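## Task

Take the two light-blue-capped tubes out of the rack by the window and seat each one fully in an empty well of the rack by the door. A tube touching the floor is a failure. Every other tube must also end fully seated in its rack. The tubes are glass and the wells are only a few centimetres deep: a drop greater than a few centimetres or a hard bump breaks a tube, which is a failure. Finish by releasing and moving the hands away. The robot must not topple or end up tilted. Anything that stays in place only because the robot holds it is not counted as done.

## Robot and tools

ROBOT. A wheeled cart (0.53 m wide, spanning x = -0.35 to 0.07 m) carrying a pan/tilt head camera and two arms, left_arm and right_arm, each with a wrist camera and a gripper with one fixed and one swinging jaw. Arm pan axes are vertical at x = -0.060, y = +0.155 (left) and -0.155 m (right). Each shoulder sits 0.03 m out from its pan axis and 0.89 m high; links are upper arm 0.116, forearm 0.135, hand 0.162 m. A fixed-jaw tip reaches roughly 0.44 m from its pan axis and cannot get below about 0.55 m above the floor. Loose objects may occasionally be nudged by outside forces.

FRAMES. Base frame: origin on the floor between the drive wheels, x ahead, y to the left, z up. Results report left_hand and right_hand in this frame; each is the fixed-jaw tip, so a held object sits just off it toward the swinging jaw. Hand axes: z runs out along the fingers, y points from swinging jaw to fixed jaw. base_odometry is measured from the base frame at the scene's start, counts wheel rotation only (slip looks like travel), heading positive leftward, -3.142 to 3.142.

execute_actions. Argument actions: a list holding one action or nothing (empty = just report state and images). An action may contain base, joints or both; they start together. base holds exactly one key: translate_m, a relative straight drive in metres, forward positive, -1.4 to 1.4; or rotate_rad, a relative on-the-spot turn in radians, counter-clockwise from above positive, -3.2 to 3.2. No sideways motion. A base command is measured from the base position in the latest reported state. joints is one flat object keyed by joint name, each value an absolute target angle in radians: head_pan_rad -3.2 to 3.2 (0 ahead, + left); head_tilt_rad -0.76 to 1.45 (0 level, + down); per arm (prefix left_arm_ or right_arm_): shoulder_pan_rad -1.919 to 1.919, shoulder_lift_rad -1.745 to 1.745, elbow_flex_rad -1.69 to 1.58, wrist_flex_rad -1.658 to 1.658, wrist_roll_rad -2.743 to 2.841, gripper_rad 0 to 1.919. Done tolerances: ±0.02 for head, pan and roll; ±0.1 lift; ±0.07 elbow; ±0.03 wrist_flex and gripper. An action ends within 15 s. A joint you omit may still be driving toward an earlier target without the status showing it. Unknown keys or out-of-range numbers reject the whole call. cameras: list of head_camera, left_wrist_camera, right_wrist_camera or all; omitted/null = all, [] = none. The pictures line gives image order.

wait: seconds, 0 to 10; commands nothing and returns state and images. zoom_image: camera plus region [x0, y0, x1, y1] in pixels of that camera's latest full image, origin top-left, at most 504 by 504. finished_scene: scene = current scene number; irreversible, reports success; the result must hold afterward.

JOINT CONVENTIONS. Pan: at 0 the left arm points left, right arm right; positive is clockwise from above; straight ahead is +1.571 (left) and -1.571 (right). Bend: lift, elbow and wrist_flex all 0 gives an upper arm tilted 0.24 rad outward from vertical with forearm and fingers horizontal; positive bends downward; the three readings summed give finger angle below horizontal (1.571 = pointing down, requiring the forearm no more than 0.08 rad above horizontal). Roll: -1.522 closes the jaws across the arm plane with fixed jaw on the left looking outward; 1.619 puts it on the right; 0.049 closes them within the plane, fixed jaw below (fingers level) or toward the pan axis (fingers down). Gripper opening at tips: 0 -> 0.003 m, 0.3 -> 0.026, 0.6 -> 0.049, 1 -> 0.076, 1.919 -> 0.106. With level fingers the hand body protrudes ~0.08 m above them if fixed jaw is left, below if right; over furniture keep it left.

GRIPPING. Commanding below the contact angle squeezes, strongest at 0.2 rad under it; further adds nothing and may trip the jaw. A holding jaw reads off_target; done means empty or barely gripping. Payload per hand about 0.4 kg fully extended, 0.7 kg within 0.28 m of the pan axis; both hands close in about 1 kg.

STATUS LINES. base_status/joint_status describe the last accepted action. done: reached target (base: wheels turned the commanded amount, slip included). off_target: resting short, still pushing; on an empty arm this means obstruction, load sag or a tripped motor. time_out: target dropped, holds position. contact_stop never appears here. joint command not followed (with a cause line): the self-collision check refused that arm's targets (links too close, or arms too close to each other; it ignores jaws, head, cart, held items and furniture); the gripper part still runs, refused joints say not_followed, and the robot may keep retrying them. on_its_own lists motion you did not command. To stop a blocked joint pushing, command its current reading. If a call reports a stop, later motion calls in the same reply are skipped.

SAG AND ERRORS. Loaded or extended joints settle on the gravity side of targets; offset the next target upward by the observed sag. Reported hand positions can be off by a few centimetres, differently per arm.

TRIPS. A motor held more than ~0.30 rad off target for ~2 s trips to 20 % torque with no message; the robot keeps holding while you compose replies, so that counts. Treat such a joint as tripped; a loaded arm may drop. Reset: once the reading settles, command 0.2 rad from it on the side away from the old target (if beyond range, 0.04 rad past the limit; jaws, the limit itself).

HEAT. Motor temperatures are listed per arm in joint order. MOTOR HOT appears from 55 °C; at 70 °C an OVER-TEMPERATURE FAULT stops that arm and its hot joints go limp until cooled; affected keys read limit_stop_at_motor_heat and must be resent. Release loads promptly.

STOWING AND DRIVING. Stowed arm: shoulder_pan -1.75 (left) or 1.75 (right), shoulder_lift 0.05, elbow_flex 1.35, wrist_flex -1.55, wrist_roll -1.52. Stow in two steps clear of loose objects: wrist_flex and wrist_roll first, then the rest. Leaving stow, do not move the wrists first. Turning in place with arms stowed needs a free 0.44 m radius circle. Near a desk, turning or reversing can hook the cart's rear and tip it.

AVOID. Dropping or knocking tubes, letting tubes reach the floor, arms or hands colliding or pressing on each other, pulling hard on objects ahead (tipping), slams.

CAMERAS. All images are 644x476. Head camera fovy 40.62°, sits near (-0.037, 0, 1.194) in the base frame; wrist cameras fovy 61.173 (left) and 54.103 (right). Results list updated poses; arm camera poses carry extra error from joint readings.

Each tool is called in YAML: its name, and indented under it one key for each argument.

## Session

execute_actions:
  actions:
    - {"joints":{"head_tilt_rad":0.35}}

Scene clock: 0.97 s.
Motor temperatures (°C, as the motors report them): left_arm=[30 33 33 31 31] | right_arm=[30 32 32 32 32]
base_odometry: x=+0.000 y=+0.000 heading=+0.000 (m, m, rad; odometry frame)
base_status: not commanded
joint_positions: head_pan_rad=-0.006 head_tilt_rad=+0.343 left_arm_shoulder_pan_rad=-1.757 left_arm_shoulder_lift_rad=+0.058 left_arm_elbow_flex_rad=+1.387 left_arm_wrist_flex_rad=-1.569 left_arm_wrist_roll_rad=-1.531 left_arm_gripper_rad=+1.920 right_arm_shoulder_pan_rad=+1.732 right_arm_shoulder_lift_rad=+0.048 right_arm_elbow_flex_rad=+1.353 right_arm_wrist_flex_rad=-1.484 right_arm_wrist_roll_rad=-1.512 right_arm_gripper_rad=+1.920
joint_status: all done
left_hand: x=-0.3006 y=+0.1019 z=+0.8912 quat_wxyz=(-0.073, -0.659, -0.059, +0.746) (m; base frame)
right_hand: x=-0.3097 y=-0.1222 z=+0.8860 quat_wxyz=(-0.063, +0.675, -0.051, -0.733) (m; base frame)
pictures: head_camera, left_wrist_camera, right_wrist_camera
camera_calibration (this result's frames):
head_camera: T_world_to_cam=[[-0.0259576, -0.99936, 0.0246223, -0.0300566], [-0.371931, -0.0132076, -0.928166, 1.09395], [0.927897, -0.0332508, -0.37135, 0.46359], [0, 0, 0, 1]] pos_world=[-0.0240691, -0.000174103, 1.18827]
left_wrist_camera: T_world_to_cam=[[-0.210861, 0.977275, 0.0217232, -0.183846], [0.44209, 0.11516, -0.889547, 0.937308], [-0.871834, -0.177967, -0.456326, 0.234021], [0, 0, 0, 1]] pos_world=[-0.249113, 0.113375, 0.944563]
right_wrist_camera: T_world_to_cam=[[0.137988, 0.989255, 0.0483052, 0.117059], [0.454243, -0.0198704, -0.890656, 0.944906], [-0.880126, 0.144842, -0.452105, 0.215148], [0, 0, 0, 1]] pos_world=[-0.256012, -0.128188, 0.933201]
Images, in order (width x height): head_camera 644x476, left_wrist_camera 644x476, right_wrist_camera 644x476.

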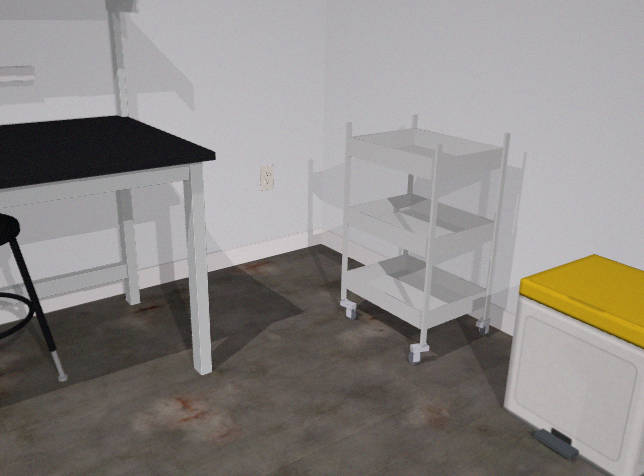

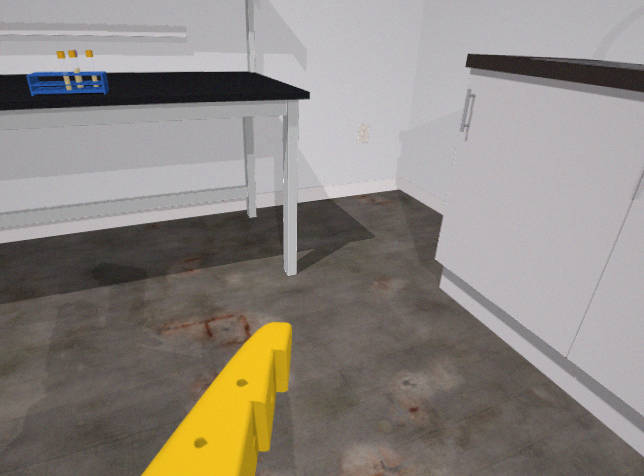

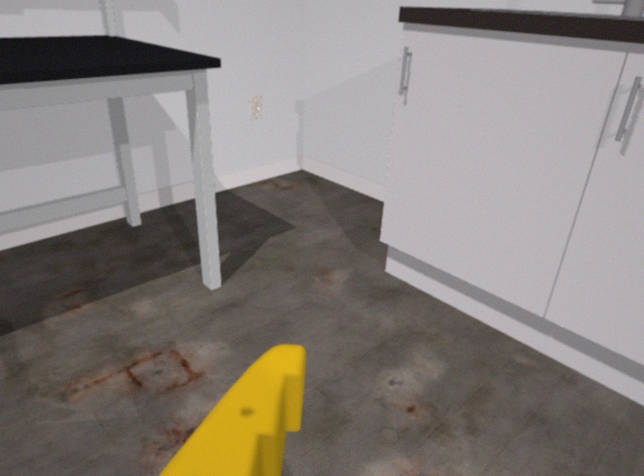

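execute_actions:
  actions:
    - {"base":{"rotate_rad":0.7},"joints":{"left_arm_shoulder_pan_rad":1.571,"right_arm_shoulder_pan_rad":-1.571,"left_arm_shoulder_lift_rad":0.2,"right_arm_shoulder_lift_rad":0.2,"left_arm_elbow_flex_rad":-0.5,"right_arm_elbow_flex_rad":-0.5}}
  cameras: ["head_camera"]

execute_actions:
  actions:
    - {"base":{"translate_m":0.6},"joints":{"head_tilt_rad":0.45,"left_arm_wrist_flex_rad":1.25,"right_arm_wrist_flex_rad":1.2,"left_arm_gripper_rad":0.28,"right_arm_gripper_rad":0.27}}
  cameras: ["head_camera"]

Scene clock: 5.00 s.
Motor temperatures (°C, as the motors report them): left_arm=[30 33 33 31 31] | right_arm=[30 32 32 32 32]
base_odometry: x=-0.001 y=+0.000 heading=+0.699 (m, m, rad; odometry frame)
base_status: done
joint_positions: head_pan_rad=-0.006 head_tilt_rad=+0.343 left_arm_shoulder_pan_rad=+1.564 left_arm_shoulder_lift_rad=+0.214 left_arm_elbow_flex_rad=-0.469 left_arm_wrist_flex_rad=-1.569 left_arm_wrist_roll_rad=-1.531 left_arm_gripper_rad=+1.920 right_arm_shoulder_pan_rad=-1.558 right_arm_shoulder_lift_rad=+0.211 right_arm_elbow_flex_rad=-0.466 right_arm_wrist_flex_rad=-1.484 right_arm_wrist_roll_rad=-1.512 right_arm_gripper_rad=+1.920
joint_status: all done
left_hand: x=+0.1109 y=+0.1638 z=+1.1926 quat_wxyz=(+0.992, +0.000, -0.126, +0.008) (m; base frame)
right_hand: x=+0.1240 y=-0.1496 z=+1.1957 quat_wxyz=(+0.996, +0.000, -0.084, -0.011) (m; base frame)
pictures: head_camera
camera_calibration (this result's frames):
head_camera: T_world_to_cam=[[-0.025955, -0.99936, 0.0246245, -0.030059], [-0.372031, -0.013207, -0.928126, 1.0939], [0.927857, -0.0332506, -0.37145, 0.463704], [0, 0, 0, 1]] pos_world=[-0.0240651, -0.000174127, 1.18826]
Images, in order (width x height): head_camera 644x476.

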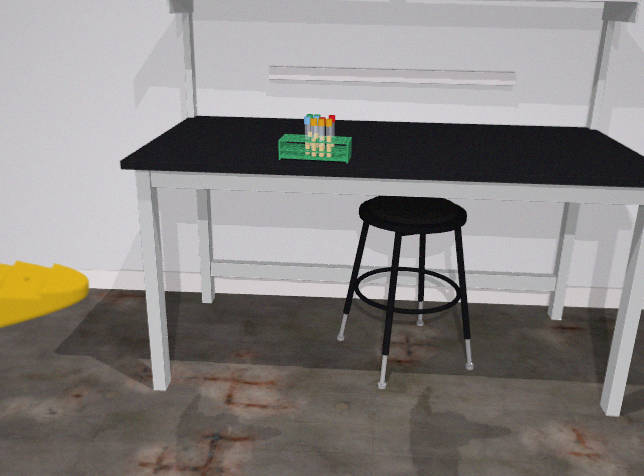

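Scene clock: 8.83 s.
Motor temperatures (°C, as the motors report them): left_arm=[30 33 33 31 31] | right_arm=[30 32 32 32 32]
base_odometry: x=+0.458 y=+0.387 heading=+0.699 (m, m, rad; odometry frame)
base_status: done
joint_positions: head_pan_rad=-0.006 head_tilt_rad=+0.444 left_arm_shoulder_pan_rad=+1.564 left_arm_shoulder_lift_rad=+0.217 left_arm_elbow_flex_rad=-0.470 left_arm_wrist_flex_rad=+1.248 left_arm_wrist_roll_rad=-1.531 left_arm_gripper_rad=+0.287 right_arm_shoulder_pan_rad=-1.558 right_arm_shoulder_lift_rad=+0.212 right_arm_elbow_flex_rad=-0.468 right_arm_wrist_flex_rad=+1.198 right_arm_wrist_roll_rad=-1.512 right_arm_gripper_rad=+0.282
joint_status: all done
left_hand: x=+0.2386 y=+0.1646 z=+0.9020 quat_wxyz=(+0.284, +0.001, +0.959, +0.002) (m; base frame)
right_hand: x=+0.2449 y=-0.1511 z=+0.9073 quat_wxyz=(+0.309, +0.001, +0.951, -0.003) (m; base frame)
pictures: head_camera
camera_calibration (this result's frames):
head_camera: T_world_to_cam=[[-0.023381, -0.999375, 0.0265176, -0.032117], [-0.463343, -0.0126714, -0.886088, 1.04123], [0.88587, -0.0330044, -0.462757, 0.566825], [0, 0, 0, 1]] pos_world=[-0.0204395, -0.000195396, 1.18577]
Images, in order (width x height): head_camera 644x476.

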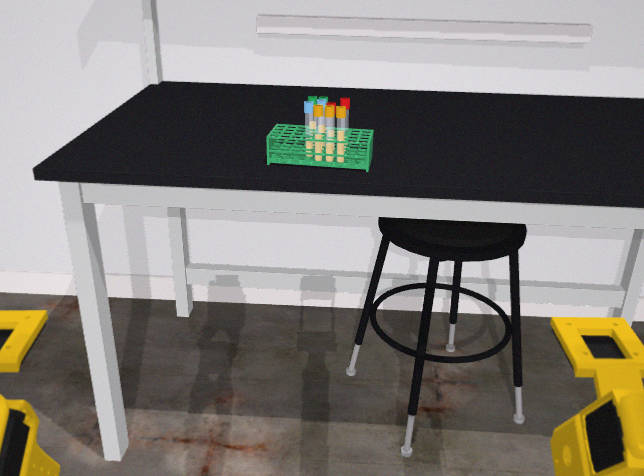

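execute_actions:
  actions:
    - {"base":{"rotate_rad":-0.11},"joints":{"left_arm_shoulder_pan_rad":1.75,"left_arm_elbow_flex_rad":-0.7,"left_arm_wrist_flex_rad":1.4,"right_arm_shoulder_pan_rad":-1.4}}
  cameras: []

execute_actions:
  actions:
    - {"base":{"translate_m":0.85},"joints":{"head_tilt_rad":0.85,"head_pan_rad":0.2}}
  cameras: ["head_camera","left_wrist_camera"]

Scene clock: 11.23 s.
Motor temperatures (°C, as the motors report them): left_arm=[30 33 33 31 31] | right_arm=[30 32 32 32 32]
base_odometry: x=+0.458 y=+0.387 heading=+0.587 (m, m, rad; odometry frame)
base_status: done
joint_positions: head_pan_rad=-0.006 head_tilt_rad=+0.444 left_arm_shoulder_pan_rad=+1.745 left_arm_shoulder_lift_rad=+0.217 left_arm_elbow_flex_rad=-0.662 left_arm_wrist_flex_rad=+1.397 left_arm_wrist_roll_rad=-1.531 left_arm_gripper_rad=+0.286 right_arm_shoulder_pan_rad=-1.411 right_arm_shoulder_lift_rad=+0.212 right_arm_elbow_flex_rad=-0.468 right_arm_wrist_flex_rad=+1.198 right_arm_wrist_roll_rad=-1.512 right_arm_gripper_rad=+0.282
joint_status: all done
left_hand: x=+0.2314 y=+0.1114 z=+0.9298 quat_wxyz=(+0.304, +0.087, +0.948, -0.025) (m; base frame)
right_hand: x=+0.2422 y=-0.1959 z=+0.9073 quat_wxyz=(+0.308, +0.071, +0.948, -0.026) (m; base frame)
pictures: none
No camera images: the call's "cameras" was empty. Leave "cameras" out to get every camera's image.

Scene clock: 16.33 s.
Motor temperatures (°C, as the motors report them): left_arm=[30 33 33 31 31] | right_arm=[30 32 32 32 32]
base_odometry: x=+1.167 y=+0.857 heading=+0.587 (m, m, rad; odometry frame)
base_status: done
joint_positions: head_pan_rad=+0.190 head_tilt_rad=+0.845 left_arm_shoulder_pan_rad=+1.745 left_arm_shoulder_lift_rad=+0.217 left_arm_elbow_flex_rad=-0.662 left_arm_wrist_flex_rad=+1.398 left_arm_wrist_roll_rad=-1.531 left_arm_gripper_rad=+0.286 right_arm_shoulder_pan_rad=-1.411 right_arm_shoulder_lift_rad=+0.212 right_arm_elbow_flex_rad=-0.468 right_arm_wrist_flex_rad=+1.198 right_arm_wrist_roll_rad=-1.512 right_arm_gripper_rad=+0.282
joint_status: all done
left_hand: x=+0.2312 y=+0.1115 z=+0.9297 quat_wxyz=(+0.303, +0.087, +0.949, -0.025) (m; base frame)
right_hand: x=+0.2422 y=-0.1959 z=+0.9073 quat_wxyz=(+0.308, +0.071, +0.948, -0.026) (m; base frame)
pictures: head_camera, left_wrist_camera
camera_calibration (this result's frames):
head_camera: T_world_to_cam=[[0.183115, -0.982595, 0.0312532, -0.0278624], [-0.755677, -0.161019, -0.634842, 0.738302], [0.628825, 0.0926314, -0.77201, 0.910693], [0, 0, 0, 1]] pos_world=[-0.0096465, 0.00714429, 1.17264]
left_wrist_camera: T_world_to_cam=[[-0.142377, -0.989725, -0.0131762, 0.153973], [-0.989565, 0.142626, -0.0204546, 0.255278], [0.0221237, 0.0101265, -0.999704, 0.994426], [0, 0, 0, 1]] pos_world=[0.252536, 0.105912, 1.00138]
Images, in order (width x height): head_camera 644x476, left_wrist_camera 644x476.

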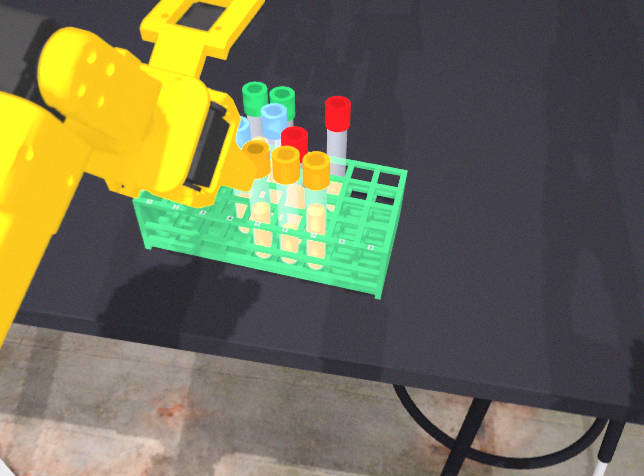

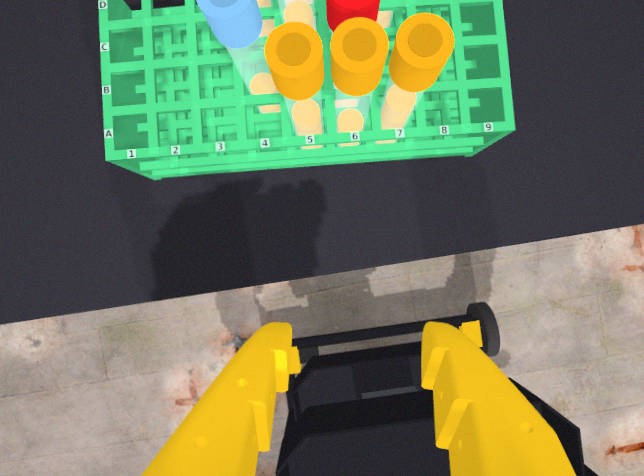

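execute_actions:
  actions:
    - {"base":{"translate_m":0.098},"joints":{"left_arm_shoulder_pan_rad":1.66,"left_arm_elbow_flex_rad":-0.38,"left_arm_wrist_flex_rad":1.1}}
  cameras: ["left_wrist_camera"]

Scene clock: 18.27 s.
Motor temperatures (°C, as the motors report them): left_arm=[30 33 33 31 31] | right_arm=[30 32 32 32 32]
base_odometry: x=+1.249 y=+0.911 heading=+0.588 (m, m, rad; odometry frame)
base_status: done
joint_positions: head_pan_rad=+0.190 head_tilt_rad=+0.845 left_arm_shoulder_pan_rad=+1.666 left_arm_shoulder_lift_rad=+0.217 left_arm_elbow_flex_rad=-0.375 left_arm_wrist_flex_rad=+1.111 left_arm_wrist_roll_rad=-1.531 left_arm_gripper_rad=+0.286 right_arm_shoulder_pan_rad=-1.411 right_arm_shoulder_lift_rad=+0.212 right_arm_elbow_flex_rad=-0.468 right_arm_wrist_flex_rad=+1.198 right_arm_wrist_roll_rad=-1.512 right_arm_gripper_rad=+0.282
joint_status: all done
left_hand: x=+0.2466 y=+0.1336 z=+0.8933 quat_wxyz=(+0.304, +0.049, +0.951, -0.013) (m; base frame)
right_hand: x=+0.2422 y=-0.1959 z=+0.9073 quat_wxyz=(+0.308, +0.071, +0.948, -0.026) (m; base frame)
pictures: left_wrist_camera
camera_calibration (this result's frames):
left_wrist_camera: T_world_to_cam=[[-0.0630607, -0.997923, -0.0131762, 0.159115], [-0.997784, 0.063322, -0.0204546, 0.279197], [0.0212465, 0.0118571, -0.999704, 0.957476], [0, 0, 0, 1]] pos_world=[0.268269, 0.129752, 0.965]
Images, in order (width x height): left_wrist_camera 644x476.

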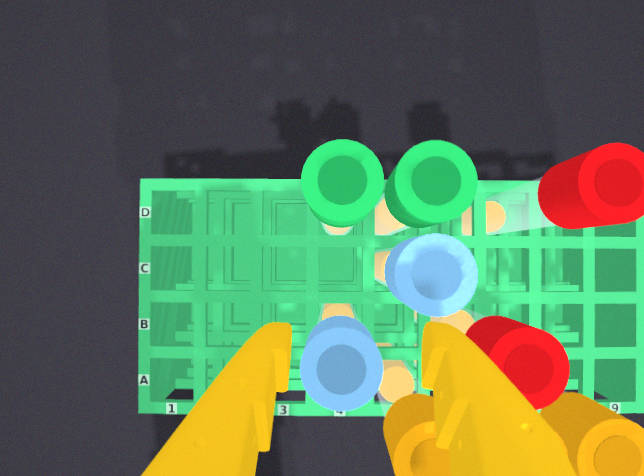

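execute_actions:
  actions:
    - {"base":{"translate_m":-0.008},"joints":{"left_arm_shoulder_pan_rad":1.653,"left_arm_gripper_rad":0.25,"left_arm_elbow_flex_rad":-0.19,"left_arm_wrist_flex_rad":0.91}}
  cameras: ["left_wrist_camera"]

Scene clock: 19.83 s.
Motor temperatures (°C, as the motors report them): left_arm=[30 33 33 31 31] | right_arm=[30 32 32 32 32]
base_odometry: x=+1.241 y=+0.907 heading=+0.588 (m, m, rad; odometry frame)
base_status: done
joint_positions: head_pan_rad=+0.190 head_tilt_rad=+0.845 left_arm_shoulder_pan_rad=+1.660 left_arm_shoulder_lift_rad=+0.219 left_arm_elbow_flex_rad=-0.185 left_arm_wrist_flex_rad=+0.921 left_arm_wrist_roll_rad=-1.531 left_arm_gripper_rad=+0.257 right_arm_shoulder_pan_rad=-1.411 right_arm_shoulder_lift_rad=+0.212 right_arm_elbow_flex_rad=-0.468 right_arm_wrist_flex_rad=+1.198 right_arm_wrist_roll_rad=-1.512 right_arm_gripper_rad=+0.282
joint_status: all done
left_hand: x=+0.2492 y=+0.1352 z=+0.8674 quat_wxyz=(+0.303, +0.046, +0.952, -0.012) (m; base frame)
right_hand: x=+0.2422 y=-0.1959 z=+0.9073 quat_wxyz=(+0.308, +0.071, +0.948, -0.026) (m; base frame)
pictures: left_wrist_camera
camera_calibration (this result's frames):
left_wrist_camera: T_world_to_cam=[[-0.0569566, -0.998289, -0.0132249, 0.159163], [-0.998183, 0.0572012, -0.0189217, 0.280829], [0.0196458, 0.0121232, -0.999733, 0.931859], [0, 0, 0, 1]] pos_world=[0.271077, 0.13153, 0.93903]
Images, in order (width x height): left_wrist_camera 644x476.

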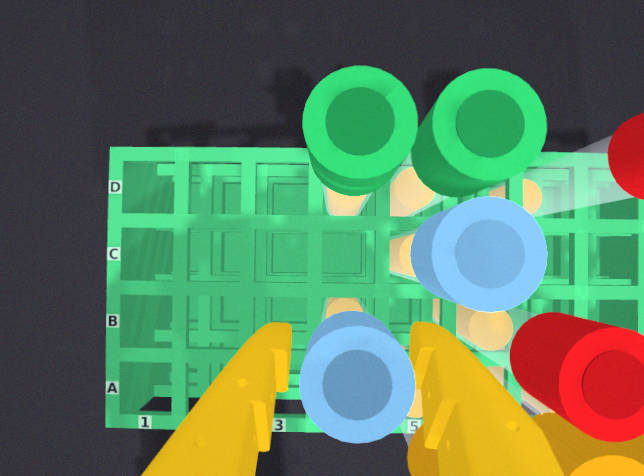

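Use base to compensate retraction.

execute_actions:
  actions:
    - {"joints":{"left_arm_gripper_rad":0.02}}
  cameras: []

execute_actions:
  actions:
    - {"base":{"translate_m":0.004},"joints":{"left_arm_elbow_flex_rad":-0.49,"left_arm_wrist_flex_rad":1.19}}
  cameras: ["left_wrist_camera"]

execute_actions:
  actions:
    - {"base":{"translate_m":0.012},"joints":{"left_arm_elbow_flex_rad":-0.79,"left_arm_wrist_flex_rad":1.49}}
  cameras: ["left_wrist_camera","head_camera"]

Scene clock: 21.53 s.
Motor temperatures (°C, as the motors report them): left_arm=[30 33 33 31 31] | right_arm=[30 32 32 32 32]
base_odometry: x=+1.241 y=+0.907 heading=+0.588 (m, m, rad; odometry frame)
base_status: not commanded
joint_positions: head_pan_rad=+0.190 head_tilt_rad=+0.845 left_arm_shoulder_pan_rad=+1.660 left_arm_shoulder_lift_rad=+0.219 left_arm_elbow_flex_rad=-0.185 left_arm_wrist_flex_rad=+0.921 left_arm_wrist_roll_rad=-1.531 left_arm_gripper_rad=+0.203 right_arm_shoulder_pan_rad=-1.411 right_arm_shoulder_lift_rad=+0.212 right_arm_elbow_flex_rad=-0.468 right_arm_wrist_flex_rad=+1.198 right_arm_wrist_roll_rad=-1.512 right_arm_gripper_rad=+0.282
joint_status: left_arm_gripper_rad off_target (ended at +0.203, target +0.020)
left_hand: x=+0.2492 y=+0.1352 z=+0.8674 quat_wxyz=(+0.303, +0.046, +0.952, -0.012) (m; base frame)
right_hand: x=+0.2422 y=-0.1959 z=+0.9073 quat_wxyz=(+0.308, +0.071, +0.948, -0.026) (m; base frame)
pictures: none
No camera images: the call's "cameras" was empty. Leave "cameras" out to get every camera's image.

Scene clock: 22.50 s.
Motor temperatures (°C, as the motors report them): left_arm=[30 33 33 31 31] | right_arm=[30 32 32 32 32]
base_odometry: x=+1.245 y=+0.909 heading=+0.588 (m, m, rad; odometry frame)
base_status: done
joint_positions: head_pan_rad=+0.190 head_tilt_rad=+0.845 left_arm_shoulder_pan_rad=+1.660 left_arm_shoulder_lift_rad=+0.222 left_arm_elbow_flex_rad=-0.447 left_arm_wrist_flex_rad=+1.188 left_arm_wrist_roll_rad=-1.531 left_arm_gripper_rad=+0.203 right_arm_shoulder_pan_rad=-1.411 right_arm_shoulder_lift_rad=+0.212 right_arm_elbow_flex_rad=-0.468 right_arm_wrist_flex_rad=+1.198 right_arm_wrist_roll_rad=-1.512 right_arm_gripper_rad=+0.282
joint_status: all done
left_hand: x=+0.2439 y=+0.1357 z=+0.9011 quat_wxyz=(+0.299, +0.047, +0.953, -0.012) (m; base frame)
right_hand: x=+0.2422 y=-0.1959 z=+0.9073 quat_wxyz=(+0.308, +0.071, +0.948, -0.026) (m; base frame)
pictures: left_wrist_camera
camera_calibration (this result's frames):
left_wrist_camera: T_world_to_cam=[[-0.0570585, -0.99828, -0.013468, 0.160022], [-0.998299, 0.0572115, -0.0112565, 0.269218], [0.0120077, 0.0128029, -0.999846, 0.96754], [0, 0, 0, 1]] pos_world=[0.266273, 0.131958, 0.972577]
Images, in order (width x height): left_wrist_camera 644x476.

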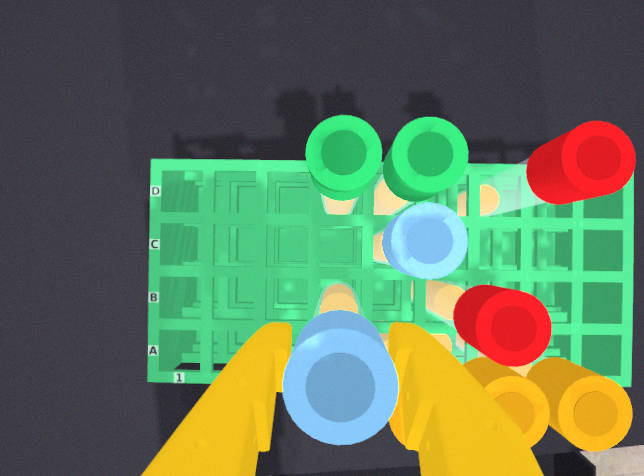

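Scene clock: 23.50 s.
Motor temperatures (°C, as the motors report them): left_arm=[30 33 33 31 31] | right_arm=[30 32 32 32 32]
base_odometry: x=+1.255 y=+0.916 heading=+0.588 (m, m, rad; odometry frame)
base_status: done
joint_positions: head_pan_rad=+0.190 head_tilt_rad=+0.845 left_arm_shoulder_pan_rad=+1.660 left_arm_shoulder_lift_rad=+0.222 left_arm_elbow_flex_rad=-0.751 left_arm_wrist_flex_rad=+1.487 left_arm_wrist_roll_rad=-1.531 left_arm_gripper_rad=+0.203 right_arm_shoulder_pan_rad=-1.411 right_arm_shoulder_lift_rad=+0.212 right_arm_elbow_flex_rad=-0.468 right_arm_wrist_flex_rad=+1.198 right_arm_wrist_roll_rad=-1.512 right_arm_gripper_rad=+0.282
joint_status: all done
left_hand: x=+0.2281 y=+0.1371 z=+0.9389 quat_wxyz=(+0.301, +0.046, +0.952, -0.012) (m; base frame)
right_hand: x=+0.2422 y=-0.1959 z=+0.9073 quat_wxyz=(+0.308, +0.071, +0.948, -0.026) (m; base frame)
pictures: head_camera, left_wrist_camera
camera_calibration (this result's frames):
head_camera: T_world_to_cam=[[0.183183, -0.982582, 0.0312538, -0.0278599], [-0.75573, -0.161082, -0.634764, 0.738209], [0.628742, 0.0926586, -0.772074, 0.910763], [0, 0, 0, 1]] pos_world=[-0.00964482, 0.0071472, 1.17264]
left_wrist_camera: T_world_to_cam=[[-0.0569971, -0.998285, -0.0133223, 0.160884], [-0.998236, 0.0572059, -0.0158557, 0.258056], [0.0165906, 0.0123951, -0.999786, 1.00445], [0, 0, 0, 1]] pos_world=[0.250106, 0.133396, 1.01047]
Images, in order (width x height): head_camera 644x476, left_wrist_camera 644x476.

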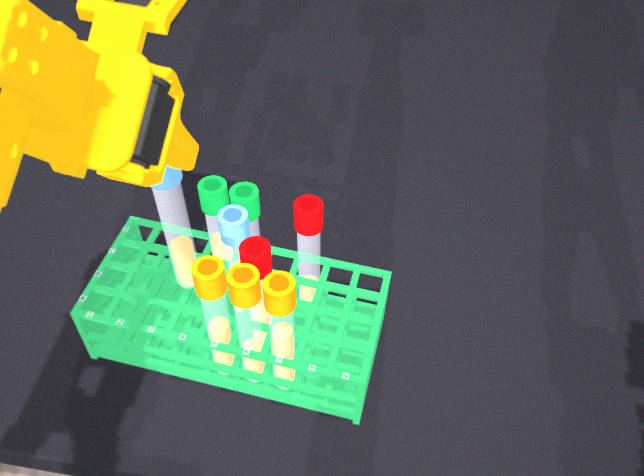

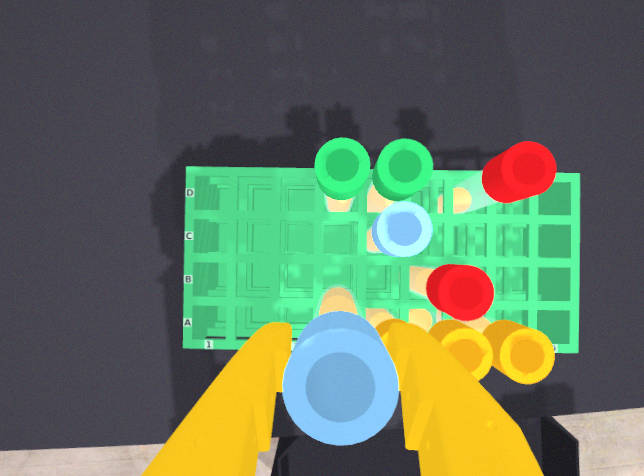

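execute_actions:
  actions:
    - {"joints":{"left_arm_shoulder_pan_rad":1.5}}
  cameras: []

execute_actions:
  actions:
    - {"base":{"translate_m":-0.4},"joints":{"right_arm_shoulder_lift_rad":0.28,"right_arm_elbow_flex_rad":-0.62,"right_arm_wrist_flex_rad":1.2,"head_pan_rad":-0.55}}
  cameras: []

execute_actions:
  actions:
    - {"base":{"rotate_rad":0.9}}
  cameras: []

execute_actions:
  actions:
    - {"base":{"translate_m":0.4}}
  cameras: []

execute_actions:
  actions:
    - {"base":{"rotate_rad":-0.9}}
  cameras: []

execute_actions:
  actions:
    - {"base":{"translate_m":0.13}}

Scene clock: 25.63 s.
Motor temperatures (°C, as the motors report them): left_arm=[30 33 33 31 31] | right_arm=[30 32 32 32 32]
base_odometry: x=+1.255 y=+0.916 heading=+0.588 (m, m, rad; odometry frame)
base_status: not commanded
joint_positions: head_pan_rad=+0.190 head_tilt_rad=+0.845 left_arm_shoulder_pan_rad=+1.506 left_arm_shoulder_lift_rad=+0.222 left_arm_elbow_flex_rad=-0.751 left_arm_wrist_flex_rad=+1.487 left_arm_wrist_roll_rad=-1.531 left_arm_gripper_rad=+0.203 right_arm_shoulder_pan_rad=-1.411 right_arm_shoulder_lift_rad=+0.212 right_arm_elbow_flex_rad=-0.468 right_arm_wrist_flex_rad=+1.198 right_arm_wrist_roll_rad=-1.512 right_arm_gripper_rad=+0.282
joint_status: all done
left_hand: x=+0.2274 y=+0.1813 z=+0.9389 quat_wxyz=(+0.302, -0.027, +0.953, +0.011) (m; base frame)
right_hand: x=+0.2422 y=-0.1959 z=+0.9073 quat_wxyz=(+0.308, +0.071, +0.948, -0.026) (m; base frame)
pictures: none
No camera images: the call's "cameras" was empty. Leave "cameras" out to get every camera's image.

Scene clock: 28.57 s.
Motor temperatures (°C, as the motors report them): left_arm=[30 33 33 31 31] | right_arm=[30 32 32 32 32]
base_odometry: x=+0.922 y=+0.694 heading=+0.588 (m, m, rad; odometry frame)
base_status: done
joint_positions: head_pan_rad=-0.540 head_tilt_rad=+0.845 left_arm_shoulder_pan_rad=+1.506 left_arm_shoulder_lift_rad=+0.222 left_arm_elbow_flex_rad=-0.751 left_arm_wrist_flex_rad=+1.487 left_arm_wrist_roll_rad=-1.531 left_arm_gripper_rad=+0.203 right_arm_shoulder_pan_rad=-1.411 right_arm_shoulder_lift_rad=+0.294 right_arm_elbow_flex_rad=-0.580 right_arm_wrist_flex_rad=+1.198 right_arm_wrist_roll_rad=-1.512 right_arm_gripper_rad=+0.282
joint_status: all done
left_hand: x=+0.2274 y=+0.1813 z=+0.9389 quat_wxyz=(+0.302, -0.027, +0.953, +0.011) (m; base frame)
right_hand: x=+0.2530 y=-0.1976 z=+0.9097 quat_wxyz=(+0.323, +0.071, +0.943, -0.027) (m; base frame)
pictures: none
No camera images: the call's "cameras" was empty. Leave "cameras" out to get every camera's image.

Scene clock: 30.43 s.
Motor temperatures (°C, as the motors report them): left_arm=[30 33 33 31 31] | right_arm=[30 32 32 32 32]
base_odometry: x=+0.922 y=+0.694 heading=+1.487 (m, m, rad; odometry frame)
base_status: done
joint_positions: head_pan_rad=-0.540 head_tilt_rad=+0.845 left_arm_shoulder_pan_rad=+1.505 left_arm_shoulder_lift_rad=+0.222 left_arm_elbow_flex_rad=-0.751 left_arm_wrist_flex_rad=+1.487 left_arm_wrist_roll_rad=-1.531 left_arm_gripper_rad=+0.203 right_arm_shoulder_pan_rad=-1.411 right_arm_shoulder_lift_rad=+0.294 right_arm_elbow_flex_rad=-0.580 right_arm_wrist_flex_rad=+1.198 right_arm_wrist_roll_rad=-1.512 right_arm_gripper_rad=+0.282
joint_status: not commanded
left_hand: x=+0.2274 y=+0.1818 z=+0.9389 quat_wxyz=(+0.302, -0.027, +0.953, +0.011) (m; base frame)
right_hand: x=+0.2530 y=-0.1976 z=+0.9097 quat_wxyz=(+0.323, +0.071, +0.943, -0.027) (m; base frame)
pictures: none
No camera images: the call's "cameras" was empty. Leave "cameras" out to get every camera's image.

Scene clock: 33.27 s.
Motor temperatures (°C, as the motors report them): left_arm=[30 33 33 31 31] | right_arm=[30 32 32 32 32]
base_odometry: x=+0.954 y=+1.092 heading=+1.488 (m, m, rad; odometry frame)
base_status: done
joint_positions: head_pan_rad=-0.540 head_tilt_rad=+0.845 left_arm_shoulder_pan_rad=+1.505 left_arm_shoulder_lift_rad=+0.222 left_arm_elbow_flex_rad=-0.751 left_arm_wrist_flex_rad=+1.487 left_arm_wrist_roll_rad=-1.531 left_arm_gripper_rad=+0.203 right_arm_shoulder_pan_rad=-1.411 right_arm_shoulder_lift_rad=+0.294 right_arm_elbow_flex_rad=-0.580 right_arm_wrist_flex_rad=+1.198 right_arm_wrist_roll_rad=-1.512 right_arm_gripper_rad=+0.282
joint_status: not commanded
left_hand: x=+0.2274 y=+0.1818 z=+0.9389 quat_wxyz=(+0.302, -0.027, +0.953, +0.011) (m; base frame)
right_hand: x=+0.2530 y=-0.1976 z=+0.9097 quat_wxyz=(+0.323, +0.071, +0.943, -0.027) (m; base frame)
pictures: none
No camera images: the call's "cameras" was empty. Leave "cameras" out to get every camera's image.

Scene clock: 35.13 s.
Motor temperatures (°C, as the motors report them): left_arm=[30 33 33 31 31] | right_arm=[30 32 32 32 32]
base_odometry: x=+0.954 y=+1.092 heading=+0.590 (m, m, rad; odometry frame)
base_status: done
joint_positions: head_pan_rad=-0.540 head_tilt_rad=+0.845 left_arm_shoulder_pan_rad=+1.505 left_arm_shoulder_lift_rad=+0.222 left_arm_elbow_flex_rad=-0.751 left_arm_wrist_flex_rad=+1.487 left_arm_wrist_roll_rad=-1.531 left_arm_gripper_rad=+0.203 right_arm_shoulder_pan_rad=-1.411 right_arm_shoulder_lift_rad=+0.294 right_arm_elbow_flex_rad=-0.580 right_arm_wrist_flex_rad=+1.198 right_arm_wrist_roll_rad=-1.512 right_arm_gripper_rad=+0.282
joint_status: not commanded
left_hand: x=+0.2274 y=+0.1818 z=+0.9389 quat_wxyz=(+0.302, -0.027, +0.953, +0.011) (m; base frame)
right_hand: x=+0.2530 y=-0.1976 z=+0.9097 quat_wxyz=(+0.323, +0.071, +0.943, -0.027) (m; base frame)
pictures: none
No camera images: the call's "cameras" was empty. Leave "cameras" out to get every camera's image.

Scene clock: 36.70 s.
Motor temperatures (°C, as the motors report them): left_arm=[30 33 33 31 31] | right_arm=[30 32 32 32 32]
base_odometry: x=+1.062 y=+1.164 heading=+0.588 (m, m, rad; odometry frame)
base_status: done
joint_positions: head_pan_rad=-0.540 head_tilt_rad=+0.845 left_arm_shoulder_pan_rad=+1.505 left_arm_shoulder_lift_rad=+0.222 left_arm_elbow_flex_rad=-0.753 left_arm_wrist_flex_rad=+1.487 left_arm_wrist_roll_rad=-1.531 left_arm_gripper_rad=+0.203 right_arm_shoulder_pan_rad=-1.411 right_arm_shoulder_lift_rad=+0.294 right_arm_elbow_flex_rad=-0.580 right_arm_wrist_flex_rad=+1.198 right_arm_wrist_roll_rad=-1.512 right_arm_gripper_rad=+0.282
joint_status: not commanded
left_hand: x=+0.2275 y=+0.1818 z=+0.9392 quat_wxyz=(+0.302, -0.027, +0.953, +0.011) (m; base frame)
right_hand: x=+0.2530 y=-0.1976 z=+0.9097 quat_wxyz=(+0.323, +0.071, +0.943, -0.027) (m; base frame)
pictures: head_camera, left_wrist_camera, right_wrist_camera
camera_calibration (this result's frames):
head_camera: T_world_to_cam=[[-0.519022, -0.854189, 0.0312538, -0.0608635], [-0.670449, 0.384153, -0.634764, 0.742217], [0.530202, -0.35041, -0.772074, 0.906132], [0, 0, 0, 1]] pos_world=[-0.0144038, -0.0195955, 1.17264]
left_wrist_camera: T_world_to_cam=[[0.0977543, -0.995122, -0.0132736, 0.169629], [-0.995082, -0.0975184, -0.0173887, 0.283755], [0.0160095, 0.0149082, -0.999761, 1.00387], [0, 0, 0, 1]] pos_world=[0.249706, 0.181507, 1.01082]
right_wrist_camera: T_world_to_cam=[[-0.106655, -0.994269, 0.00737096, -0.179963], [-0.98865, 0.105257, -0.107204, 0.386049], [0.105814, -0.0187212, -0.99421, 0.943413], [0, 0, 0, 1]] pos_world=[0.262647, -0.201904, 0.980663]
Images, in order (width x height): head_camera 644x476, left_wrist_camera 644x476, right_wrist_camera 644x476.

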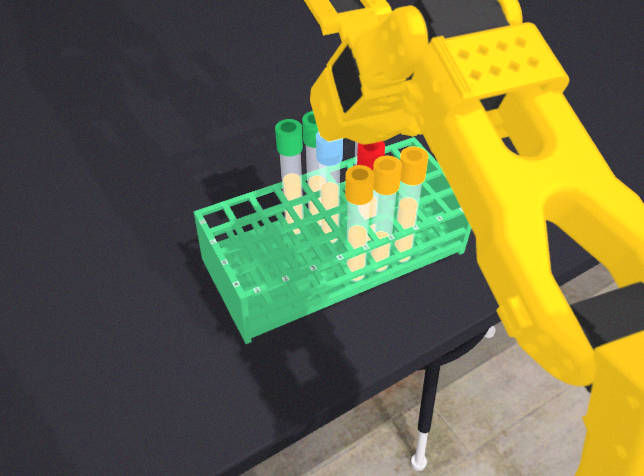

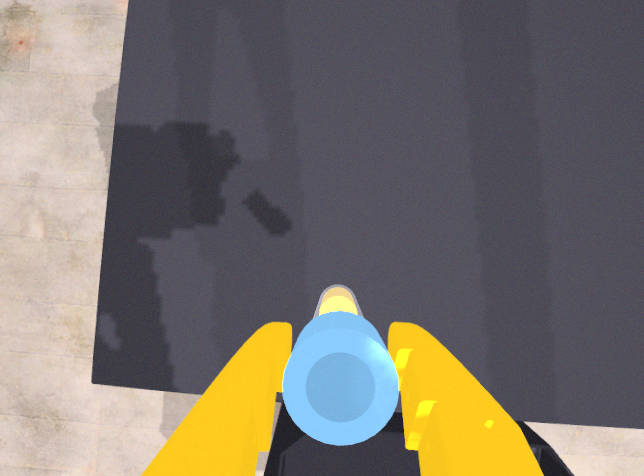

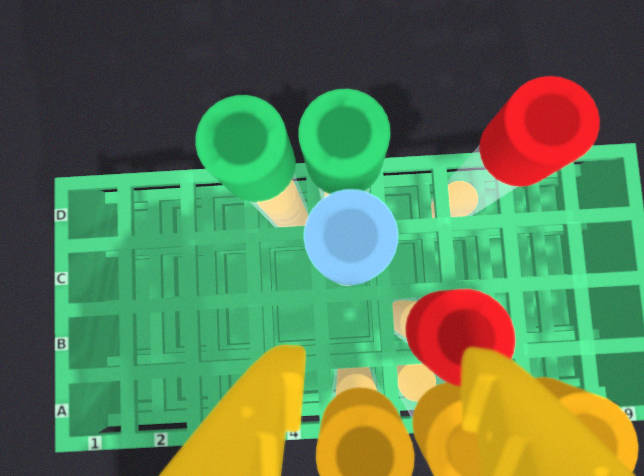

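execute_actions:
  actions:
    - {"base":{"translate_m":0.021},"joints":{"right_arm_gripper_rad":0.25,"right_arm_elbow_flex_rad":-0.49,"right_arm_wrist_flex_rad":1.09}}
  cameras: ["right_wrist_camera"]

execute_actions:
  actions:
    - {"joints":{"right_arm_elbow_flex_rad":-0.36,"right_arm_wrist_flex_rad":0.96}}
  cameras: ["right_wrist_camera"]

Scene clock: 38.73 s.
Motor temperatures (°C, as the motors report them): left_arm=[30 33 33 31 31] | right_arm=[30 32 32 32 32]
base_odometry: x=+1.080 y=+1.176 heading=+0.587 (m, m, rad; odometry frame)
base_status: done
joint_positions: head_pan_rad=-0.540 head_tilt_rad=+0.845 left_arm_shoulder_pan_rad=+1.505 left_arm_shoulder_lift_rad=+0.222 left_arm_elbow_flex_rad=-0.753 left_arm_wrist_flex_rad=+1.487 left_arm_wrist_roll_rad=-1.531 left_arm_gripper_rad=+0.203 right_arm_shoulder_pan_rad=-1.411 right_arm_shoulder_lift_rad=+0.295 right_arm_elbow_flex_rad=-0.485 right_arm_wrist_flex_rad=+1.103 right_arm_wrist_roll_rad=-1.512 right_arm_gripper_rad=+0.262
joint_status: all done
left_hand: x=+0.2275 y=+0.1818 z=+0.9392 quat_wxyz=(+0.302, -0.027, +0.953, +0.011) (m; base frame)
right_hand: x=+0.2565 y=-0.1982 z=+0.8969 quat_wxyz=(+0.322, +0.071, +0.944, -0.027) (m; base frame)
pictures: right_wrist_camera
camera_calibration (this result's frames):
right_wrist_camera: T_world_to_cam=[[-0.106644, -0.994271, 0.0072899, -0.179985], [-0.988811, 0.105283, -0.105681, 0.386853], [0.104308, -0.0184786, -0.994373, 0.930903], [0, 0, 0, 1]] pos_world=[0.266229, -0.202481, 0.96786]
Images, in order (width x height): right_wrist_camera 644x476.

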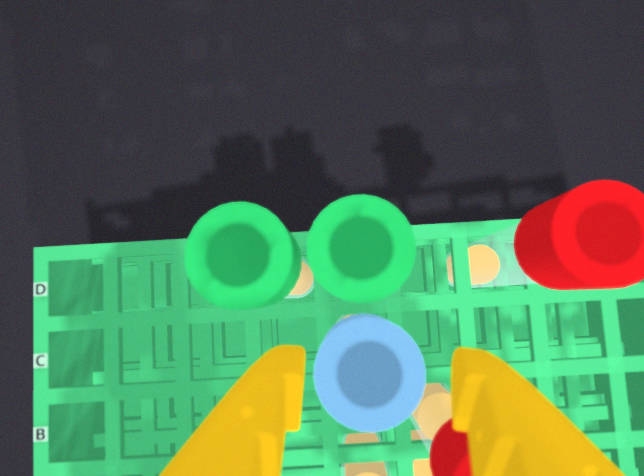

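Scene clock: 39.53 s.
Motor temperatures (°C, as the motors report them): left_arm=[30 33 33 31 31] | right_arm=[30 32 32 32 32]
base_odometry: x=+1.080 y=+1.176 heading=+0.587 (m, m, rad; odometry frame)
base_status: not commanded
joint_positions: head_pan_rad=-0.540 head_tilt_rad=+0.845 left_arm_shoulder_pan_rad=+1.505 left_arm_shoulder_lift_rad=+0.222 left_arm_elbow_flex_rad=-0.753 left_arm_wrist_flex_rad=+1.487 left_arm_wrist_roll_rad=-1.531 left_arm_gripper_rad=+0.203 right_arm_shoulder_pan_rad=-1.411 right_arm_shoulder_lift_rad=+0.295 right_arm_elbow_flex_rad=-0.356 right_arm_wrist_flex_rad=+0.971 right_arm_wrist_roll_rad=-1.512 right_arm_gripper_rad=+0.262
joint_status: all done
left_hand: x=+0.2275 y=+0.1818 z=+0.9392 quat_wxyz=(+0.302, -0.027, +0.953, +0.011) (m; base frame)
right_hand: x=+0.2597 y=-0.1987 z=+0.8801 quat_wxyz=(+0.323, +0.071, +0.943, -0.028) (m; base frame)
pictures: right_wrist_camera
camera_calibration (this result's frames):
right_wrist_camera: T_world_to_cam=[[-0.106666, -0.994267, 0.00745199, -0.180169], [-0.988486, 0.105231, -0.108727, 0.390861], [0.10732, -0.0189637, -0.994044, 0.912638], [0, 0, 0, 1]] pos_world=[0.269199, -0.20296, 0.951042]
Images, in order (width x height): right_wrist_camera 644x476.

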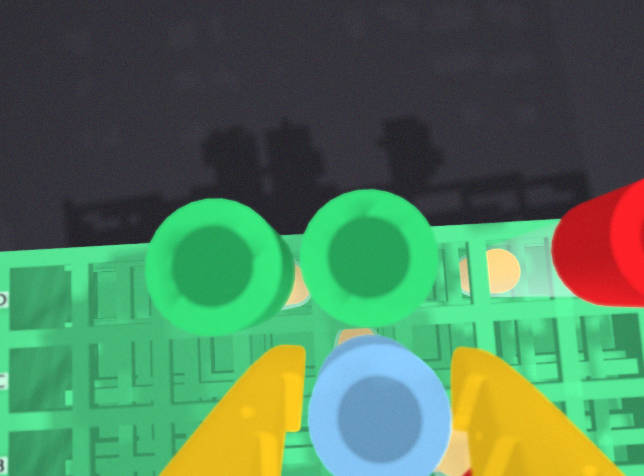

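execute_actions:
  actions:
    - {"joints":{"right_arm_gripper_rad":0.01}}
  cameras: []

execute_actions:
  actions:
    - {"base":{"translate_m":0.006},"joints":{"right_arm_elbow_flex_rad":-0.64,"right_arm_wrist_flex_rad":1.21}}
  cameras: ["right_wrist_camera"]

execute_actions:
  actions:
    - {"base":{"translate_m":0.016},"joints":{"right_arm_elbow_flex_rad":-0.95,"right_arm_wrist_flex_rad":1.52}}
  cameras: ["right_wrist_camera","head_camera"]

Scene clock: 41.07 s.
Motor temperatures (°C, as the motors report them): left_arm=[30 33 33 31 31] | right_arm=[30 32 32 32 32]
base_odometry: x=+1.080 y=+1.176 heading=+0.587 (m, m, rad; odometry frame)
base_status: not commanded
joint_positions: head_pan_rad=-0.540 head_tilt_rad=+0.845 left_arm_shoulder_pan_rad=+1.505 left_arm_shoulder_lift_rad=+0.222 left_arm_elbow_flex_rad=-0.753 left_arm_wrist_flex_rad=+1.487 left_arm_wrist_roll_rad=-1.531 left_arm_gripper_rad=+0.203 right_arm_shoulder_pan_rad=-1.408 right_arm_shoulder_lift_rad=+0.295 right_arm_elbow_flex_rad=-0.356 right_arm_wrist_flex_rad=+0.971 right_arm_wrist_roll_rad=-1.512 right_arm_gripper_rad=+0.204
joint_status: right_arm_gripper_rad off_target (ended at +0.204, target +0.010)
left_hand: x=+0.2275 y=+0.1818 z=+0.9392 quat_wxyz=(+0.302, -0.027, +0.953, +0.011) (m; base frame)
right_hand: x=+0.2596 y=-0.1997 z=+0.8801 quat_wxyz=(+0.323, +0.072, +0.943, -0.028) (m; base frame)
pictures: none
No camera images: the call's "cameras" was empty. Leave "cameras" out to get every camera's image.

Scene clock: 42.00 s.
Motor temperatures (°C, as the motors report them): left_arm=[30 33 33 31 31] | right_arm=[30 32 32 32 32]
base_odometry: x=+1.086 y=+1.179 heading=+0.587 (m, m, rad; odometry frame)
base_status: done
joint_positions: head_pan_rad=-0.540 head_tilt_rad=+0.845 left_arm_shoulder_pan_rad=+1.505 left_arm_shoulder_lift_rad=+0.222 left_arm_elbow_flex_rad=-0.753 left_arm_wrist_flex_rad=+1.487 left_arm_wrist_roll_rad=-1.531 left_arm_gripper_rad=+0.203 right_arm_shoulder_pan_rad=-1.406 right_arm_shoulder_lift_rad=+0.301 right_arm_elbow_flex_rad=-0.595 right_arm_wrist_flex_rad=+1.208 right_arm_wrist_roll_rad=-1.512 right_arm_gripper_rad=+0.203
joint_status: all done
left_hand: x=+0.2275 y=+0.1818 z=+0.9392 quat_wxyz=(+0.302, -0.027, +0.953, +0.011) (m; base frame)
right_hand: x=+0.2529 y=-0.1991 z=+0.9099 quat_wxyz=(+0.321, +0.073, +0.944, -0.028) (m; base frame)
pictures: right_wrist_camera
camera_calibration (this result's frames):
right_wrist_camera: T_world_to_cam=[[-0.111207, -0.993771, 0.00720883, -0.180022], [-0.988475, 0.109859, -0.104158, 0.384165], [0.102717, -0.0187089, -0.994535, 0.944704], [0, 0, 0, 1]] pos_world=[0.26268, -0.203431, 0.980853]
Images, in order (width x height): right_wrist_camera 644x476.

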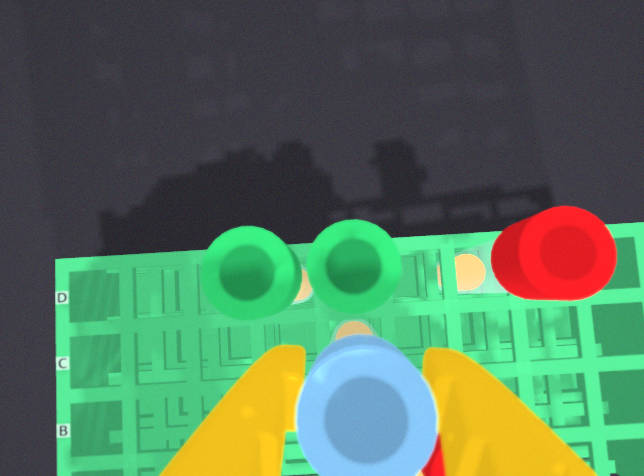

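Scene clock: 43.00 s.
Motor temperatures (°C, as the motors report them): left_arm=[30 33 33 31 31] | right_arm=[30 32 32 32 32]
base_odometry: x=+1.099 y=+1.189 heading=+0.587 (m, m, rad; odometry frame)
base_status: done
joint_positions: head_pan_rad=-0.540 head_tilt_rad=+0.845 left_arm_shoulder_pan_rad=+1.505 left_arm_shoulder_lift_rad=+0.222 left_arm_elbow_flex_rad=-0.753 left_arm_wrist_flex_rad=+1.487 left_arm_wrist_roll_rad=-1.531 left_arm_gripper_rad=+0.203 right_arm_shoulder_pan_rad=-1.405 right_arm_shoulder_lift_rad=+0.301 right_arm_elbow_flex_rad=-0.910 right_arm_wrist_flex_rad=+1.518 right_arm_wrist_roll_rad=-1.512 right_arm_gripper_rad=+0.202
joint_status: all done
left_hand: x=+0.2275 y=+0.1818 z=+0.9392 quat_wxyz=(+0.302, -0.027, +0.953, +0.011) (m; base frame)
right_hand: x=+0.2338 y=-0.1963 z=+0.9477 quat_wxyz=(+0.323, +0.074, +0.943, -0.028) (m; base frame)
pictures: head_camera, right_wrist_camera
camera_calibration (this result's frames):
head_camera: T_world_to_cam=[[-0.519052, -0.854171, 0.0312539, -0.060865], [-0.670443, 0.384181, -0.634753, 0.742205], [0.530181, -0.350424, -0.772083, 0.906141], [0, 0, 0, 1]] pos_world=[-0.0144043, -0.0195968, 1.17264]
right_wrist_camera: T_world_to_cam=[[-0.112765, -0.993594, 0.00745199, -0.17956], [-0.987822, 0.111294, -0.108727, 0.37337], [0.107201, -0.0196218, -0.994044, 0.982576], [0, 0, 0, 1]] pos_world=[0.243242, -0.200684, 1.01866]
Images, in order (width x height): head_camera 644x476, right_wrist_camera 644x476.

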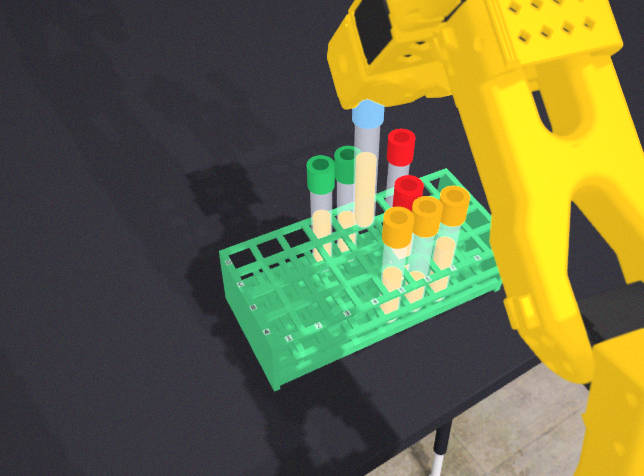

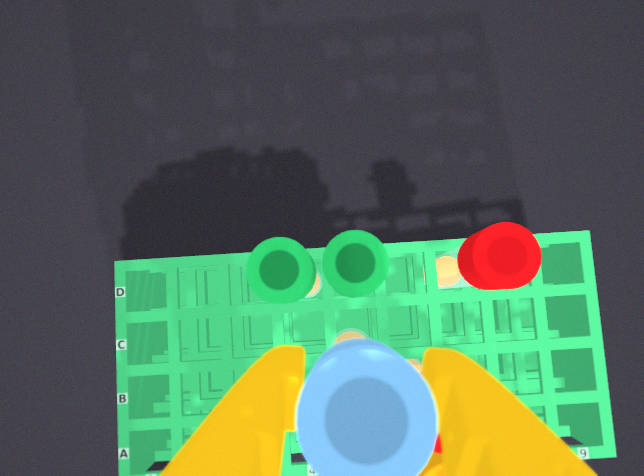

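execute_actions:
  actions:
    - {"base":{"translate_m":-0.004},"joints":{"right_arm_shoulder_pan_rad":-1.56}}
  cameras: []

execute_actions:
  actions:
    - {"base":{"translate_m":-0.5},"joints":{"head_pan_rad":0,"head_tilt_rad":0.4}}
  cameras: []

execute_actions:
  actions:
    - {"base":{"rotate_rad":-2.93}}
  cameras: ["head_camera"]

execute_actions:
  actions:
    - {"base":{"translate_m":1.4}}
  cameras: ["head_camera"]

Scene clock: 45.30 s.
Motor temperatures (°C, as the motors report them): left_arm=[30 33 33 31 31] | right_arm=[30 32 32 32 32]
base_odometry: x=+1.096 y=+1.186 heading=+0.587 (m, m, rad; odometry frame)
base_status: done
joint_positions: head_pan_rad=-0.540 head_tilt_rad=+0.845 left_arm_shoulder_pan_rad=+1.505 left_arm_shoulder_lift_rad=+0.222 left_arm_elbow_flex_rad=-0.753 left_arm_wrist_flex_rad=+1.487 left_arm_wrist_roll_rad=-1.531 left_arm_gripper_rad=+0.203 right_arm_shoulder_pan_rad=-1.548 right_arm_shoulder_lift_rad=+0.301 right_arm_elbow_flex_rad=-0.910 right_arm_wrist_flex_rad=+1.518 right_arm_wrist_roll_rad=-1.512 right_arm_gripper_rad=+0.202
joint_status: all done
left_hand: x=+0.2275 y=+0.1818 z=+0.9392 quat_wxyz=(+0.302, -0.027, +0.953, +0.011) (m; base frame)
right_hand: x=+0.2367 y=-0.1542 z=+0.9477 quat_wxyz=(+0.325, +0.006, +0.946, -0.005) (m; base frame)
pictures: none
No camera images: the call's "cameras" was empty. Leave "cameras" out to get every camera's image.

Scene clock: 48.73 s.
Motor temperatures (°C, as the motors report them): left_arm=[30 33 33 31 31] | right_arm=[30 32 32 32 32]
base_odometry: x=+0.680 y=+0.909 heading=+0.588 (m, m, rad; odometry frame)
base_status: done
joint_positions: head_pan_rad=-0.010 head_tilt_rad=+0.413 left_arm_shoulder_pan_rad=+1.505 left_arm_shoulder_lift_rad=+0.222 left_arm_elbow_flex_rad=-0.753 left_arm_wrist_flex_rad=+1.487 left_arm_wrist_roll_rad=-1.531 left_arm_gripper_rad=+0.203 right_arm_shoulder_pan_rad=-1.548 right_arm_shoulder_lift_rad=+0.301 right_arm_elbow_flex_rad=-0.910 right_arm_wrist_flex_rad=+1.518 right_arm_wrist_roll_rad=-1.512 right_arm_gripper_rad=+0.202
joint_status: all done
left_hand: x=+0.2275 y=+0.1818 z=+0.9392 quat_wxyz=(+0.302, -0.027, +0.953, +0.011) (m; base frame)
right_hand: x=+0.2367 y=-0.1542 z=+0.9477 quat_wxyz=(+0.325, +0.006, +0.946, -0.005) (m; base frame)
pictures: none
No camera images: the call's "cameras" was empty. Leave "cameras" out to get every camera's image.

Scene clock: 53.07 s.
Motor temperatures (°C, as the motors report them): left_arm=[30 33 33 31 31] | right_arm=[30 32 32 32 32]
base_odometry: x=+0.679 y=+0.909 heading=-2.341 (m, m, rad; odometry frame)
base_status: done
joint_positions: head_pan_rad=-0.010 head_tilt_rad=+0.413 left_arm_shoulder_pan_rad=+1.503 left_arm_shoulder_lift_rad=+0.222 left_arm_elbow_flex_rad=-0.753 left_arm_wrist_flex_rad=+1.487 left_arm_wrist_roll_rad=-1.531 left_arm_gripper_rad=+0.203 right_arm_shoulder_pan_rad=-1.549 right_arm_shoulder_lift_rad=+0.301 right_arm_elbow_flex_rad=-0.910 right_arm_wrist_flex_rad=+1.518 right_arm_wrist_roll_rad=-1.512 right_arm_gripper_rad=+0.202
joint_status: not commanded
left_hand: x=+0.2274 y=+0.1822 z=+0.9392 quat_wxyz=(+0.302, -0.028, +0.953, +0.012) (m; base frame)
right_hand: x=+0.2367 y=-0.1537 z=+0.9477 quat_wxyz=(+0.325, +0.006, +0.946, -0.005) (m; base frame)
pictures: head_camera
camera_calibration (this result's frames):
head_camera: T_world_to_cam=[[-0.0282697, -0.999263, 0.0259678, -0.0317139], [-0.435999, -0.0110505, -0.899879, 1.05838], [0.899503, -0.0367613, -0.435366, 0.535938], [0, 0, 0, 1]] pos_world=[-0.0215193, -0.000293195, 1.18657]
Images, in order (width x height): head_camera 644x476.

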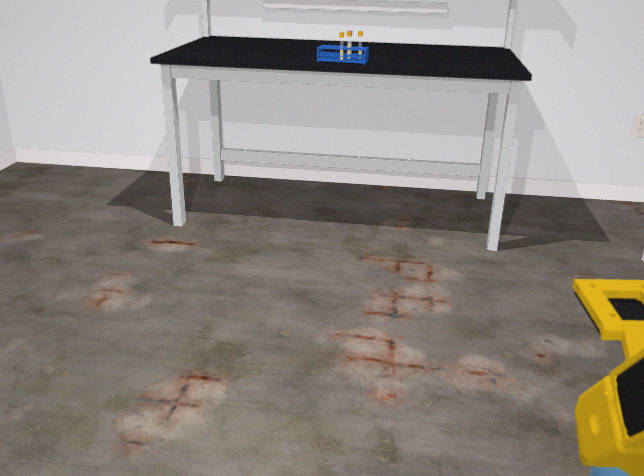

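Scene clock: 60.90 s.
Motor temperatures (°C, as the motors report them): left_arm=[30 33 33 31 31] | right_arm=[30 32 32 32 32]
base_odometry: x=-0.296 y=-0.096 heading=-2.338 (m, m, rad; odometry frame)
base_status: done
joint_positions: head_pan_rad=-0.010 head_tilt_rad=+0.413 left_arm_shoulder_pan_rad=+1.503 left_arm_shoulder_lift_rad=+0.222 left_arm_elbow_flex_rad=-0.753 left_arm_wrist_flex_rad=+1.487 left_arm_wrist_roll_rad=-1.531 left_arm_gripper_rad=+0.203 right_arm_shoulder_pan_rad=-1.549 right_arm_shoulder_lift_rad=+0.301 right_arm_elbow_flex_rad=-0.910 right_arm_wrist_flex_rad=+1.518 right_arm_wrist_roll_rad=-1.512 right_arm_gripper_rad=+0.202
joint_status: not commanded
left_hand: x=+0.2274 y=+0.1822 z=+0.9392 quat_wxyz=(+0.302, -0.028, +0.953, +0.012) (m; base frame)
right_hand: x=+0.2367 y=-0.1537 z=+0.9477 quat_wxyz=(+0.325, +0.006, +0.946, -0.005) (m; base frame)
pictures: head_camera
camera_calibration (this result's frames):
head_camera: T_world_to_cam=[[-0.0282716, -0.999263, 0.0259664, -0.0317125], [-0.435932, -0.0110511, -0.899912, 1.05842], [0.899535, -0.0367616, -0.435299, 0.535862], [0, 0, 0, 1]] pos_world=[-0.021522, -0.000293169, 1.18657]
Images, in order (width x height): head_camera 644x476.

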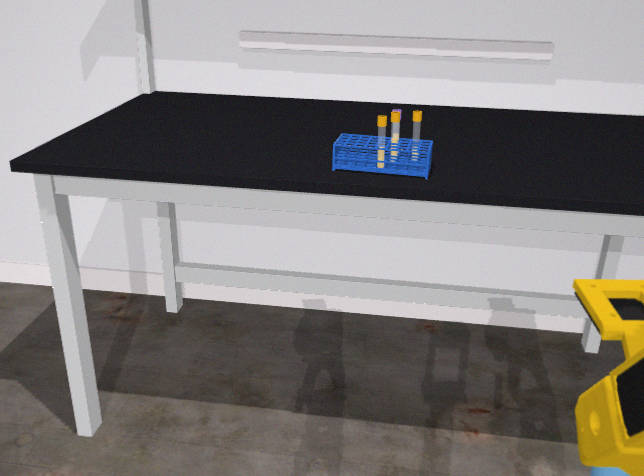

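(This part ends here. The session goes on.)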